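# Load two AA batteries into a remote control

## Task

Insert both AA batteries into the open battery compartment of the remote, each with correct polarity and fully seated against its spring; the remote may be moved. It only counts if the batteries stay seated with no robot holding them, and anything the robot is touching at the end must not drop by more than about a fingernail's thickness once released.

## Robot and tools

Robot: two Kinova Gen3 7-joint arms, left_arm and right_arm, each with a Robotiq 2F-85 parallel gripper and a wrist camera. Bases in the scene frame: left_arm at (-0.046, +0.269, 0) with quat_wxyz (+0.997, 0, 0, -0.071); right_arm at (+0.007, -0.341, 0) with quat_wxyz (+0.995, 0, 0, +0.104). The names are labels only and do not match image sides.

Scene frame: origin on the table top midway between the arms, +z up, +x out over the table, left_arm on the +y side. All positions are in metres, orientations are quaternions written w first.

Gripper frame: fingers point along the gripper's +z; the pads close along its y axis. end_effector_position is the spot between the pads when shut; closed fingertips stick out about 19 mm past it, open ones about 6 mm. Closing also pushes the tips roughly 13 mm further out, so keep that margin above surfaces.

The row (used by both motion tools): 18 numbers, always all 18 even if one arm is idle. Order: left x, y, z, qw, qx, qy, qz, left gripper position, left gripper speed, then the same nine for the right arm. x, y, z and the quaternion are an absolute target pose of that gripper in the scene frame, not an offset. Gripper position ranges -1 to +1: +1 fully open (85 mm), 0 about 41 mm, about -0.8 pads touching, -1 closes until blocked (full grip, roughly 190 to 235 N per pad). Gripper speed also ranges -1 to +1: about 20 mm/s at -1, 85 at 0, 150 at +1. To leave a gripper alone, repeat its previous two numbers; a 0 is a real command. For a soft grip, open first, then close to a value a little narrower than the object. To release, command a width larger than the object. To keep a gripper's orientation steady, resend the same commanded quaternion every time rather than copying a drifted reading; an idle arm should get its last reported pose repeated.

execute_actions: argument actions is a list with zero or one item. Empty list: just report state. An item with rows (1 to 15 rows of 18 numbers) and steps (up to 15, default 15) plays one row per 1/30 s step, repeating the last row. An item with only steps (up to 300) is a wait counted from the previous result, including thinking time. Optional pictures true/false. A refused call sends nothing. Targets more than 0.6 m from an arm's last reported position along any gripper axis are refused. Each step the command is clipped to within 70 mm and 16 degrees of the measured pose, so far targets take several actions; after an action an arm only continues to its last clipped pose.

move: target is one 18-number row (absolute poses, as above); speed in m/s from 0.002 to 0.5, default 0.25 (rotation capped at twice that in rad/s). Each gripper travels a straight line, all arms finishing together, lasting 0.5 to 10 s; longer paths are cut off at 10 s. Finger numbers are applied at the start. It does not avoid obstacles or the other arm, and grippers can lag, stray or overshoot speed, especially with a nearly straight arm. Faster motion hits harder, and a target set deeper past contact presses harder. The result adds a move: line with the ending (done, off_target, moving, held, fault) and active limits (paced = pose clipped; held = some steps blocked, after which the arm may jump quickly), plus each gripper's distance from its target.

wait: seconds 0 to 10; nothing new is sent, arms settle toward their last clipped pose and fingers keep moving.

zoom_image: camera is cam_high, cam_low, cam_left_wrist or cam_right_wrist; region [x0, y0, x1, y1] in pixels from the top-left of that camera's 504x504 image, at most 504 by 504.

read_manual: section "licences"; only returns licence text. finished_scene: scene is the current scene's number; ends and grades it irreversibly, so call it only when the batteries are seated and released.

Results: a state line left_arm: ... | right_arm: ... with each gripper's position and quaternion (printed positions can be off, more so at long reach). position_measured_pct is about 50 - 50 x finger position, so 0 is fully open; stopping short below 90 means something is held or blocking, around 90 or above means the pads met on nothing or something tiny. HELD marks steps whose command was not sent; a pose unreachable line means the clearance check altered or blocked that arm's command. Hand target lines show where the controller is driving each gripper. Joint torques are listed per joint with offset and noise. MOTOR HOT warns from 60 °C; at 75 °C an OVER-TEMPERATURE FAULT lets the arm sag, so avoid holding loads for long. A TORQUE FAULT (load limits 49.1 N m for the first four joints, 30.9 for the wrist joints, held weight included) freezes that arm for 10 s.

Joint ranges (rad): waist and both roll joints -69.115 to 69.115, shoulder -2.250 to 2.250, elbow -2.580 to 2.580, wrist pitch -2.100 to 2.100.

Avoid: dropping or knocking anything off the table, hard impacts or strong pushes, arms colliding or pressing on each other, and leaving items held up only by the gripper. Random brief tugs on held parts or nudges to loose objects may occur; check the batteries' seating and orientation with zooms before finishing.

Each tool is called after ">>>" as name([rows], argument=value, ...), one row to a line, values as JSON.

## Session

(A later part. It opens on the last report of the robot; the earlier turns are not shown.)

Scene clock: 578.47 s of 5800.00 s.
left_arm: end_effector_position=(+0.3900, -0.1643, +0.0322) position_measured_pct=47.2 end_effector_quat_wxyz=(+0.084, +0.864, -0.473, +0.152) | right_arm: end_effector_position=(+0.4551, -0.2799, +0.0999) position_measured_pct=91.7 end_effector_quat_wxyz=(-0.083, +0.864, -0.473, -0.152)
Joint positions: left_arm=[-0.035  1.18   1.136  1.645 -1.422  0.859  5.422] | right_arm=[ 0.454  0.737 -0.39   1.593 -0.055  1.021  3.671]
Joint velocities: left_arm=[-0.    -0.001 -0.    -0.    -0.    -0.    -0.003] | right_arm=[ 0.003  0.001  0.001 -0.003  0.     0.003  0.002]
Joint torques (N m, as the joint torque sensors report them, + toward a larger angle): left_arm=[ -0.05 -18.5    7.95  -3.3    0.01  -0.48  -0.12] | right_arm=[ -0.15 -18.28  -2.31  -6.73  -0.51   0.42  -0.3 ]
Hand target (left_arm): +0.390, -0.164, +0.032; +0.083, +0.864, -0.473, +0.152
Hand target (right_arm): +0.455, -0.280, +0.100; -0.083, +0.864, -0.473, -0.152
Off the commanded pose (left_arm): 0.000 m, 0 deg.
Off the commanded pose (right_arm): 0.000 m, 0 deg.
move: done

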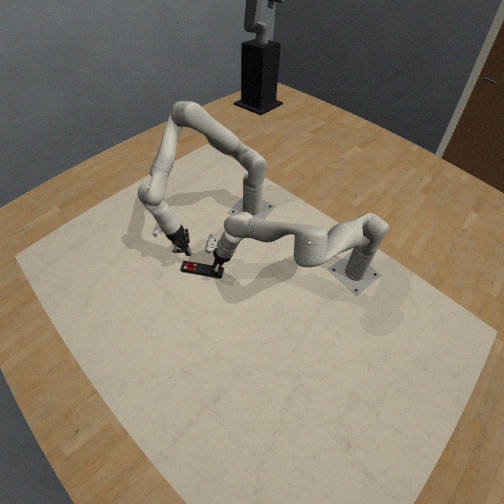

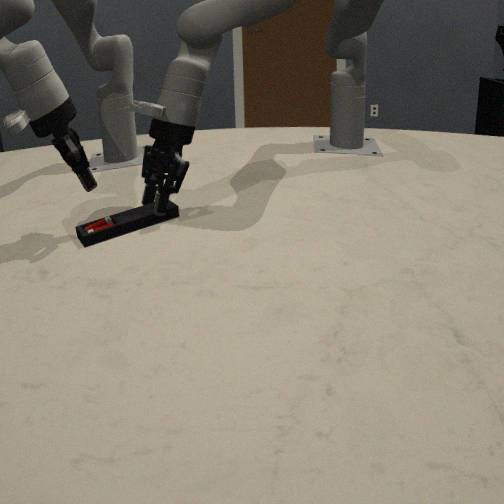

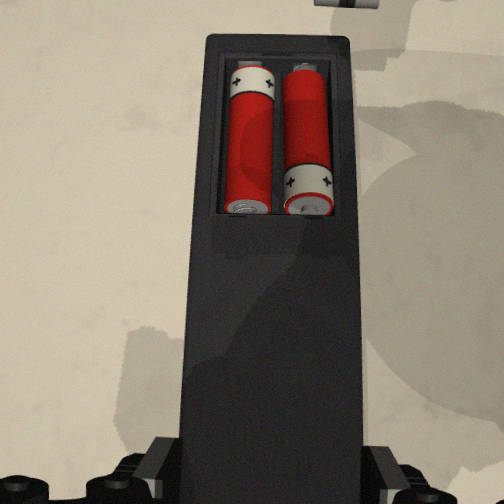

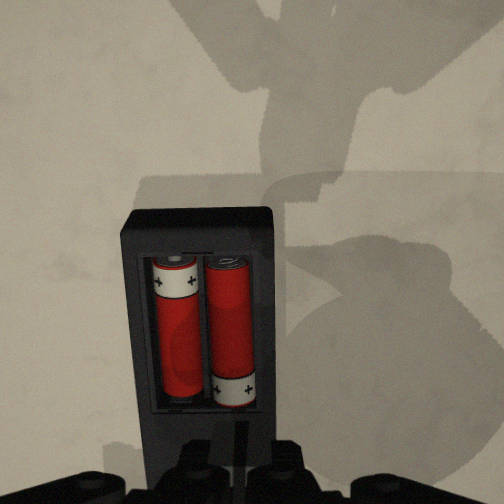

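Caught in the wall. Now press down on top of the cap.

>>> move(target=[0.390,-0.164,0.032,0.0835,0.864,-0.473,0.152,-1,0,0.446,-0.257,0.055,-0.0835,0.864,-0.473,-0.152,-1,0], speed=0.1)

>>> move(target=[0.390,-0.164,0.032,0.0835,0.864,-0.473,0.152,-1,0,0.448,-0.261,0.037,-0.0835,0.864,-0.473,-0.152,-1,0], speed=0.01)

>>> move(target=[0.390,-0.164,0.032,0.0835,0.864,-0.473,0.152,-1,0,0.448,-0.261,0.075,-0.0835,0.864,-0.473,-0.152,-1,0], speed=0.05)

>>> move(target=[0.390,-0.164,0.032,0.0835,0.864,-0.473,0.152,-1,0,0.455,-0.28,0.10,-0.0835,0.864,-0.473,-0.152,-1,0], speed=0.1)

>>> zoom_image(camera="cam_low", region=[60,170,200,260])

Scene clock: 590.83 s of 5800.00 s.
left_arm: end_effector_position=(+0.3900, -0.1643, +0.0322) position_measured_pct=47.2 end_effector_quat_wxyz=(+0.084, +0.864, -0.473, +0.152) | right_arm: end_effector_position=(+0.4460, -0.2570, +0.0551) position_measured_pct=91.7 end_effector_quat_wxyz=(-0.084, +0.864, -0.473, -0.152)
Joint positions: left_arm=[-0.035  1.18   1.136  1.645 -1.422  0.859  5.422] | right_arm=[ 0.41   0.798 -0.386  1.66  -0.047  0.884  3.646]
Joint velocities: left_arm=[-0.001  0.001 -0.    -0.     0.001 -0.001  0.001] | right_arm=[-0.001  0.002  0.     0.001 -0.    -0.002 -0.   ]
Joint torques (N m, as the joint torque sensors report them, + toward a larger angle): left_arm=[ -0.38 -18.61   8.2   -3.3    0.25  -0.82   0.18] | right_arm=[ -0.04 -18.3   -2.92  -5.56  -0.51   0.4   -0.25]
Hand target (left_arm): +0.390, -0.164, +0.032; +0.083, +0.864, -0.473, +0.152
Hand target (right_arm): +0.446, -0.257, +0.055; -0.084, +0.864, -0.473, -0.152
Off the commanded pose (left_arm): 0.000 m, 0 deg.
Off the commanded pose (right_arm): 0.000 m, 0 deg.
After step 90, 8.47 s passed at rest.
move: done

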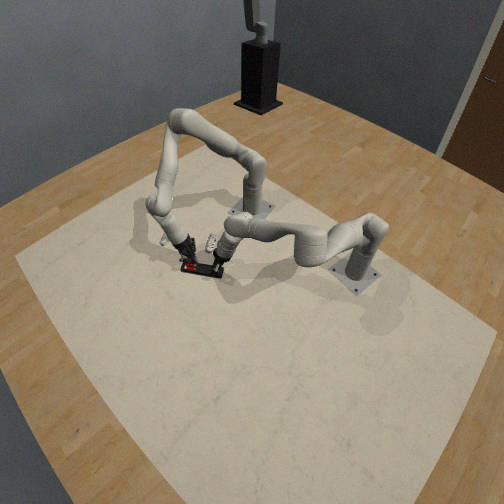

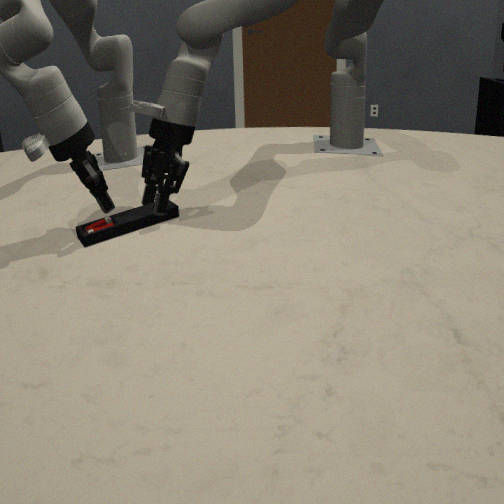

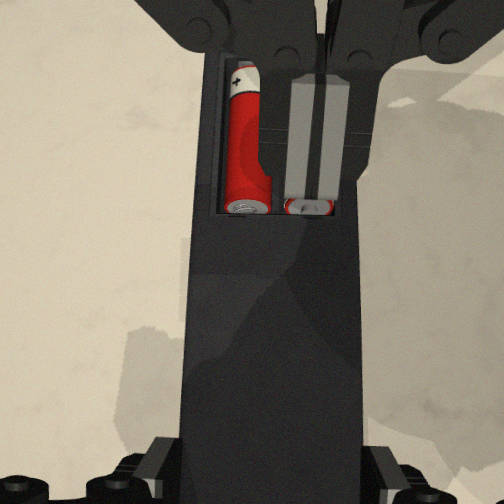

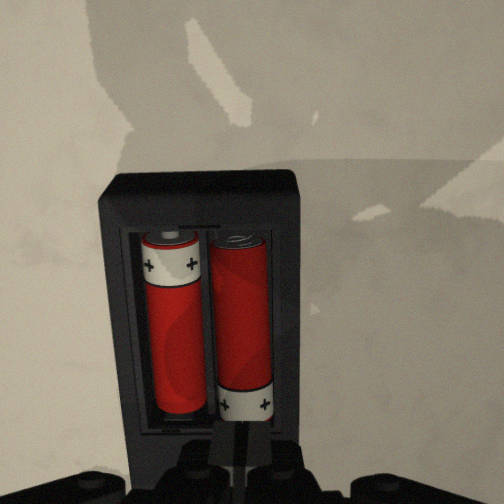

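Scene clock: 592.93 s of 5800.00 s.
left_arm: end_effector_position=(+0.3900, -0.1643, +0.0322) position_measured_pct=47.2 end_effector_quat_wxyz=(+0.084, +0.864, -0.473, +0.152) | right_arm: end_effector_position=(+0.4486, -0.2597, +0.0400) position_measured_pct=91.7 end_effector_quat_wxyz=(-0.085, +0.864, -0.472, -0.151)
Joint positions: left_arm=[-0.035  1.18   1.136  1.645 -1.422  0.859  5.422] | right_arm=[ 0.412  0.829 -0.381  1.659 -0.041  0.855  3.658]
Joint velocities: left_arm=[ 0.     0.     0.     0.     0.     0.001 -0.002] | right_arm=[-0.003 -0.001  0.001  0.    -0.001  0.     0.002]
Joint torques (N m, as the joint torque sensors report them, + toward a larger angle): left_arm=[ -0.1  -18.36   8.    -3.66   0.13  -0.58   0.06] | right_arm=[  0.19 -14.41  -1.35  -5.03   0.37  -0.81  -0.04]
Hand target (left_arm): +0.390, -0.164, +0.032; +0.083, +0.864, -0.473, +0.152
Hand target (right_arm): +0.448, -0.261, +0.037; -0.084, +0.864, -0.473, -0.152
Off the commanded pose (left_arm): 0.000 m, 0 deg.
Off the commanded pose (right_arm): 0.003 m, 0 deg.
move: done

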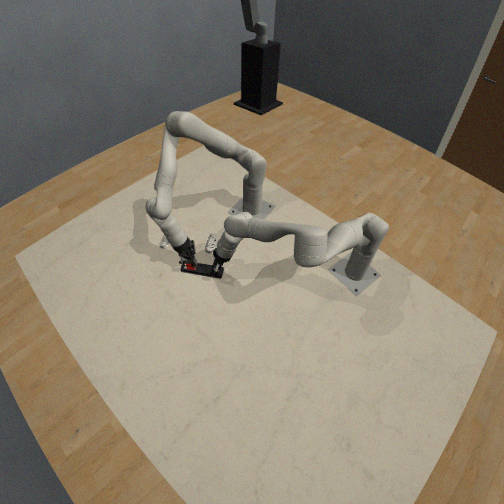

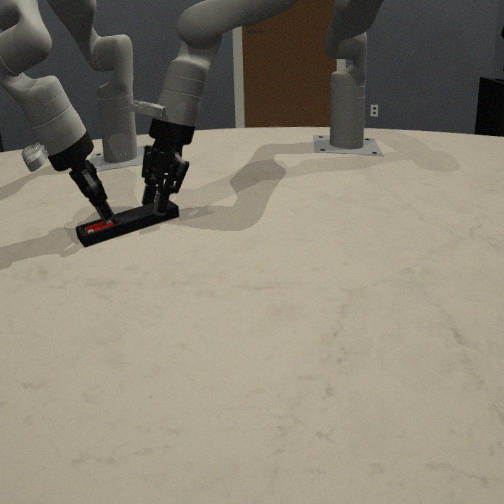

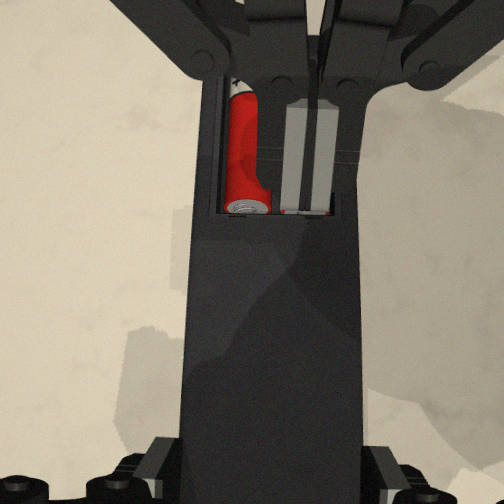

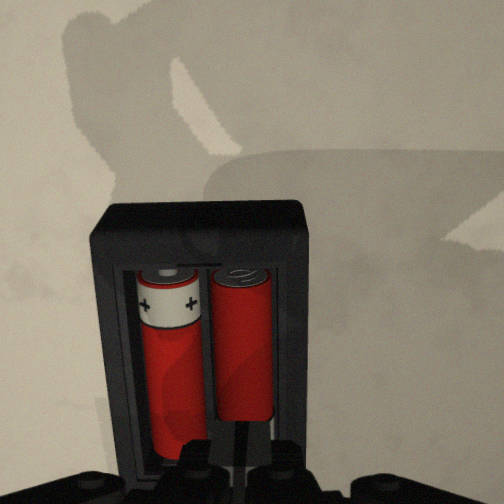

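Scene clock: 593.93 s of 5800.00 s.
left_arm: end_effector_position=(+0.3900, -0.1642, +0.0322) position_measured_pct=47.2 end_effector_quat_wxyz=(+0.084, +0.864, -0.473, +0.152) | right_arm: end_effector_position=(+0.4480, -0.2610, +0.0748) position_measured_pct=91.7 end_effector_quat_wxyz=(-0.083, +0.864, -0.473, -0.152)
Joint positions: left_arm=[-0.035  1.18   1.136  1.645 -1.422  0.859  5.422] | right_arm=[ 0.419  0.766 -0.389  1.641 -0.054  0.936  3.648]
Joint velocities: left_arm=[-0.001  0.    -0.    -0.    -0.    -0.    -0.   ] | right_arm=[ 0.001 -0.004 -0.    -0.001  0.001  0.003 -0.   ]
Joint torques (N m, as the joint torque sensors report them, + toward a larger angle): left_arm=[ -0.31 -18.57   8.23  -3.56   0.15  -0.88   0.05] | right_arm=[ -0.14 -18.39  -2.39  -5.83  -0.65   0.45  -0.16]
Hand target (left_arm): +0.390, -0.164, +0.032; +0.083, +0.864, -0.473, +0.152
Hand target (right_arm): +0.448, -0.261, +0.075; -0.083, +0.864, -0.473, -0.152
Off the commanded pose (left_arm): 0.000 m, 0 deg.
Off the commanded pose (right_arm): 0.000 m, 0 deg.
move: done

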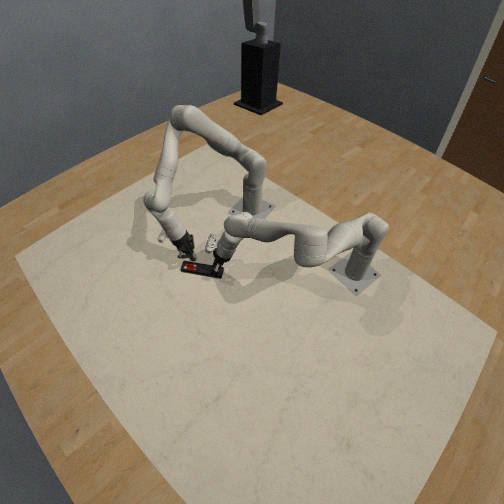

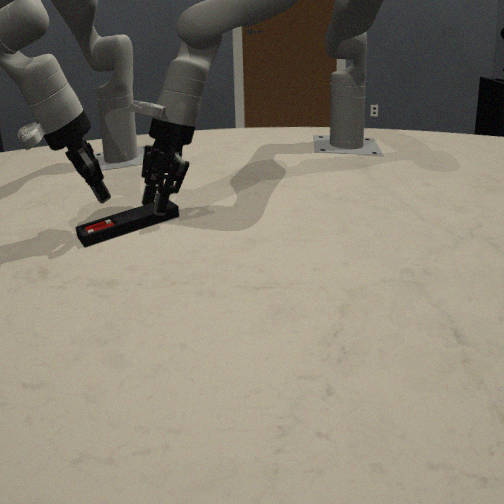

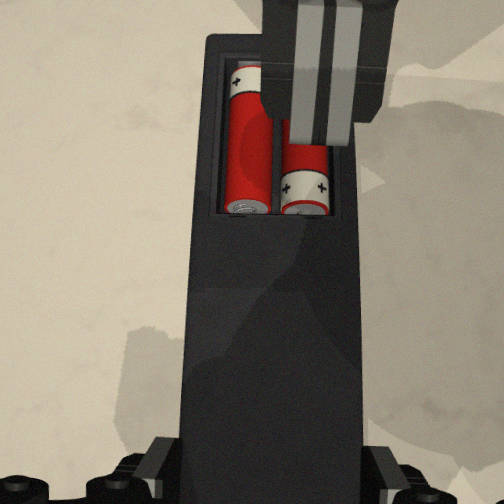

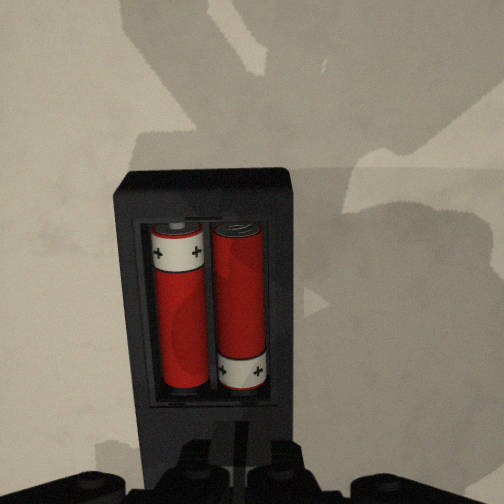

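Scene clock: 594.73 s of 5800.00 s.
left_arm: end_effector_position=(+0.3900, -0.1642, +0.0322) position_measured_pct=47.2 end_effector_quat_wxyz=(+0.084, +0.864, -0.473, +0.152) | right_arm: end_effector_position=(+0.4550, -0.2800, +0.0999) position_measured_pct=91.7 end_effector_quat_wxyz=(-0.083, +0.864, -0.473, -0.152)
Joint positions: left_arm=[-0.035  1.18   1.136  1.645 -1.422  0.859  5.422] | right_arm=[ 0.454  0.737 -0.389  1.593 -0.055  1.021  3.672]
Joint velocities: left_arm=[ 0.     0.001  0.    -0.     0.     0.     0.001] | right_arm=[ 0.002 -0.001  0.    -0.002  0.     0.002  0.001]
Joint torques (N m, as the joint torque sensors report them, + toward a larger angle): left_arm=[ -0.04 -18.35   8.36  -3.19   0.04  -0.9    0.06] | right_arm=[ -0.25 -18.74  -2.54  -6.72  -0.39   0.44  -0.11]
Hand target (left_arm): +0.390, -0.164, +0.032; +0.083, +0.864, -0.473, +0.152
Hand target (right_arm): +0.455, -0.280, +0.100; -0.083, +0.864, -0.473, -0.152
Off the commanded pose (left_arm): 0.000 m, 0 deg.
Off the commanded pose (right_arm): 0.000 m, 0 deg.
move: done

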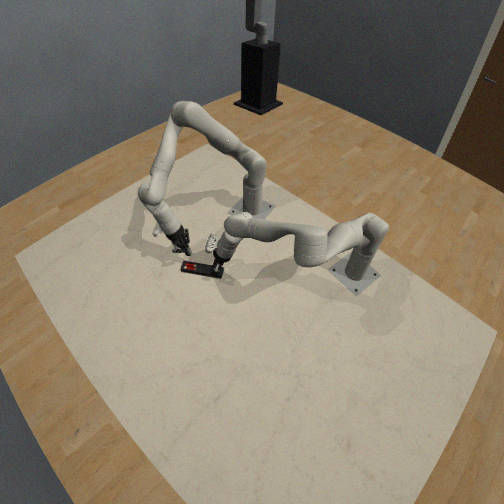

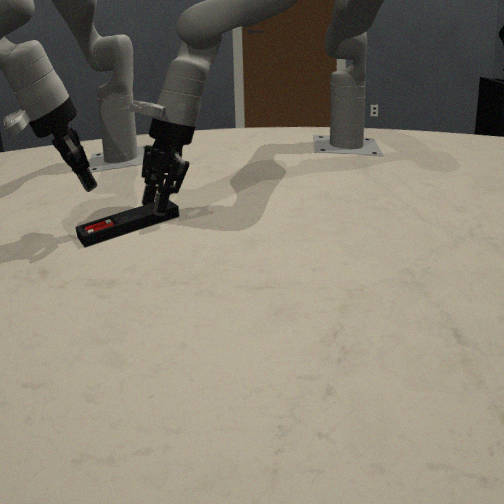

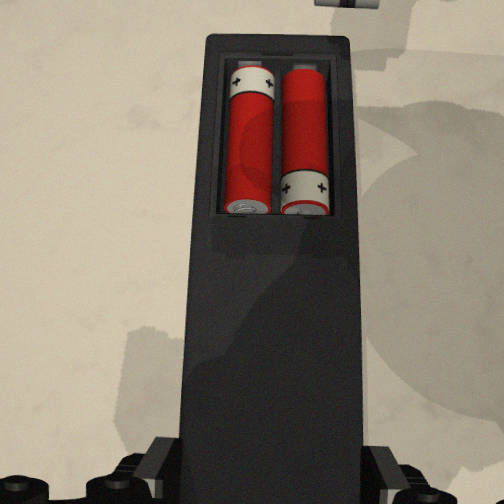

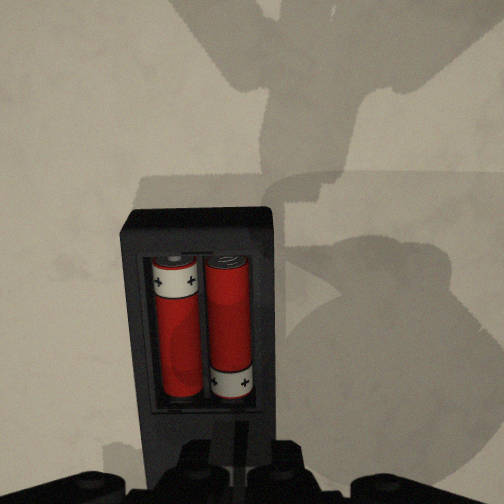

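Region (60, 170, 200, 260) of cam_low's 504x504 image, scaled by 3.600, with more detail than that image has; it fills the top 324 rows of this view, and the rest is white.

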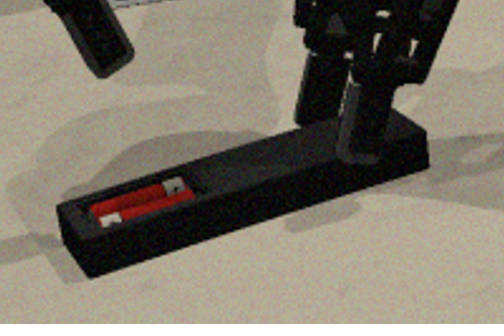

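Seated and level. Release.

>>> move(target=[0.390,-0.164,0.032,0.0835,0.864,-0.473,0.152,1,0,0.46,-0.31,0.15,-0.0835,0.864,-0.473,-0.152,-1,0])

>>> move(target=[0.385,-0.155,0.10,0.0835,0.864,-0.473,0.152,1,0,0.46,-0.31,0.15,-0.0835,0.864,-0.473,-0.152,-1,0], speed=0.1)

Scene clock: 603.80 s of 5800.00 s.
left_arm: end_effector_position=(+0.3900, -0.1640, +0.0320) position_measured_pct=0.0 end_effector_quat_wxyz=(+0.083, +0.864, -0.473, +0.152) | right_arm: end_effector_position=(+0.4601, -0.3101, +0.1499) position_measured_pct=91.7 end_effector_quat_wxyz=(-0.083, +0.864, -0.473, -0.152)
Joint positions: left_arm=[-0.035  1.18   1.135  1.645 -1.421  0.859  5.422] | right_arm=[ 0.509  0.675 -0.389  1.514 -0.063  1.173  3.709]
Joint velocities: left_arm=[ 0.     0.    -0.     0.001 -0.001 -0.001  0.   ] | right_arm=[ 0.001  0.    -0.    -0.001 -0.     0.001  0.   ]
Joint torques (N m, as the joint torque sensors report them, + toward a larger angle): left_arm=[  0.32 -18.67   8.35  -3.55   0.12  -0.96   0.03] | right_arm=[ -0.26 -18.06  -2.55  -7.49  -0.74   0.56  -0.21]
Hand target (left_arm): +0.390, -0.164, +0.032; +0.083, +0.864, -0.473, +0.152
Hand target (right_arm): +0.460, -0.310, +0.150; -0.083, +0.864, -0.473, -0.152
Off the commanded pose (left_arm): 0.000 m, 0 deg.
Off the commanded pose (right_arm): 0.000 m, 0 deg.
After step 90, 5.17 s passed at rest.
move: done

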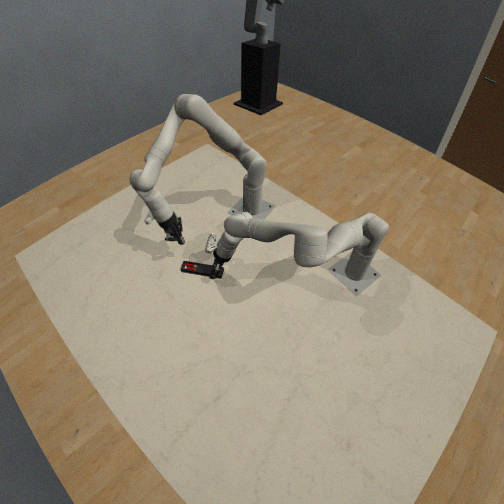

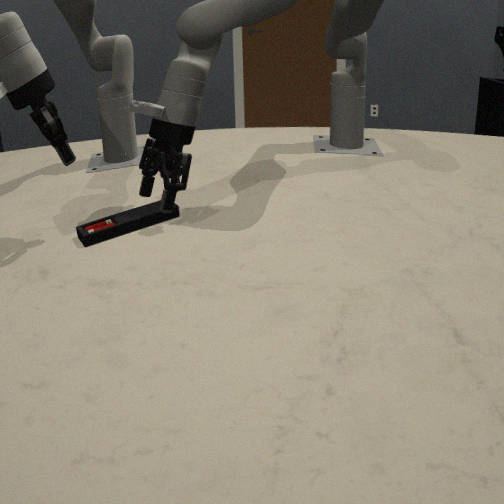

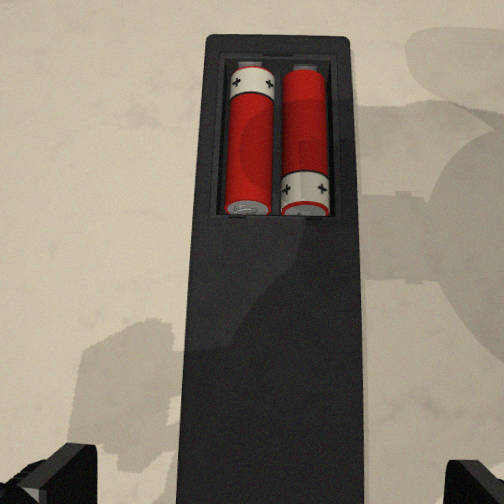

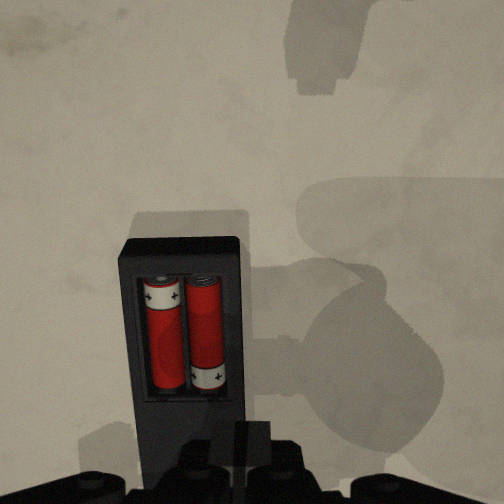

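Scene clock: 604.87 s of 5800.00 s.
left_arm: end_effector_position=(+0.3851, -0.1552, +0.0999) position_measured_pct=0.0 end_effector_quat_wxyz=(+0.084, +0.864, -0.473, +0.152) | right_arm: end_effector_position=(+0.4600, -0.3100, +0.1500) position_measured_pct=91.7 end_effector_quat_wxyz=(-0.083, +0.864, -0.473, -0.152)
Joint positions: left_arm=[-0.082  1.078  1.235  1.645 -1.289  0.948  5.345] | right_arm=[ 0.509  0.675 -0.39   1.514 -0.063  1.173  3.709]
Joint velocities: left_arm=[-0.002 -0.002  0.002 -0.001  0.002  0.002 -0.001] | right_arm=[-0.     0.001 -0.001  0.     0.     0.    -0.   ]
Joint torques (N m, as the joint torque sensors report them, + toward a larger angle): left_arm=[ -0.41 -17.54   7.96  -4.24   0.12  -0.83   0.23] | right_arm=[ -0.23 -17.87  -2.52  -7.14  -0.69   0.62  -0.31]
Hand target (left_arm): +0.385, -0.155, +0.100; +0.083, +0.864, -0.473, +0.152
Hand target (right_arm): +0.460, -0.310, +0.150; -0.083, +0.864, -0.473, -0.152
Off the commanded pose (left_arm): 0.000 m, 0 deg.
Off the commanded pose (right_arm): 0.000 m, 0 deg.
move: done

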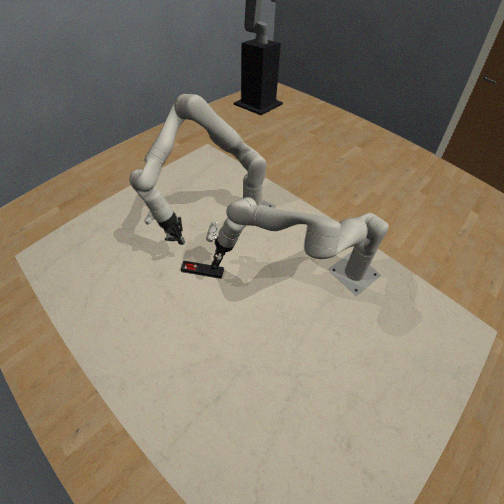

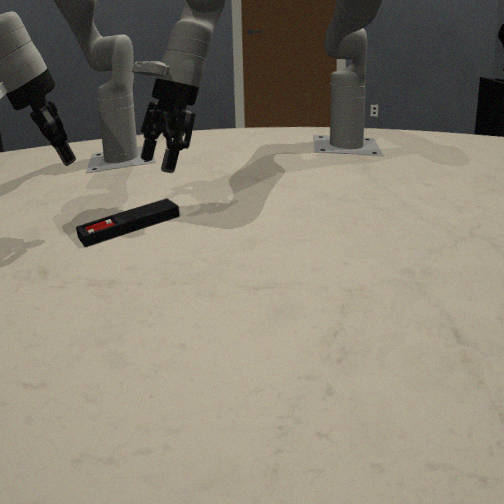

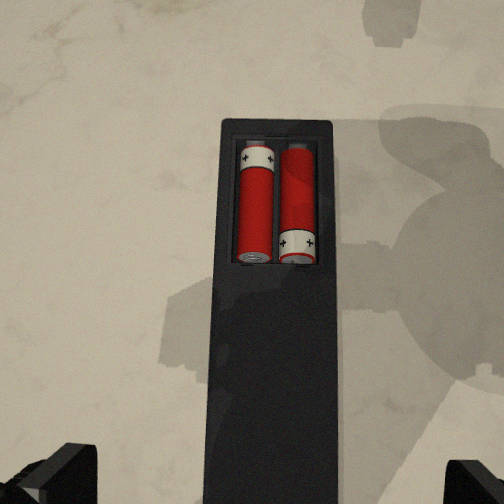

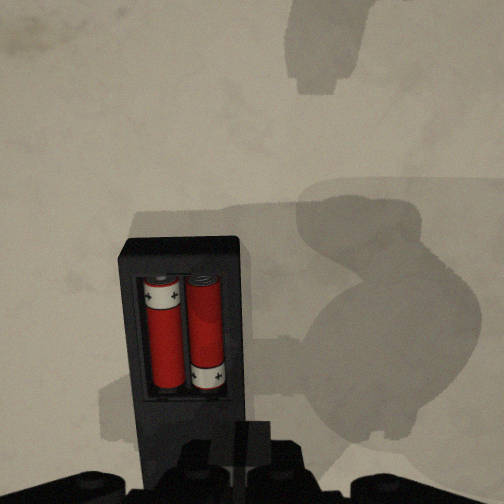

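>>> finished_scene(scene=2)

The scene is finished: the task was done.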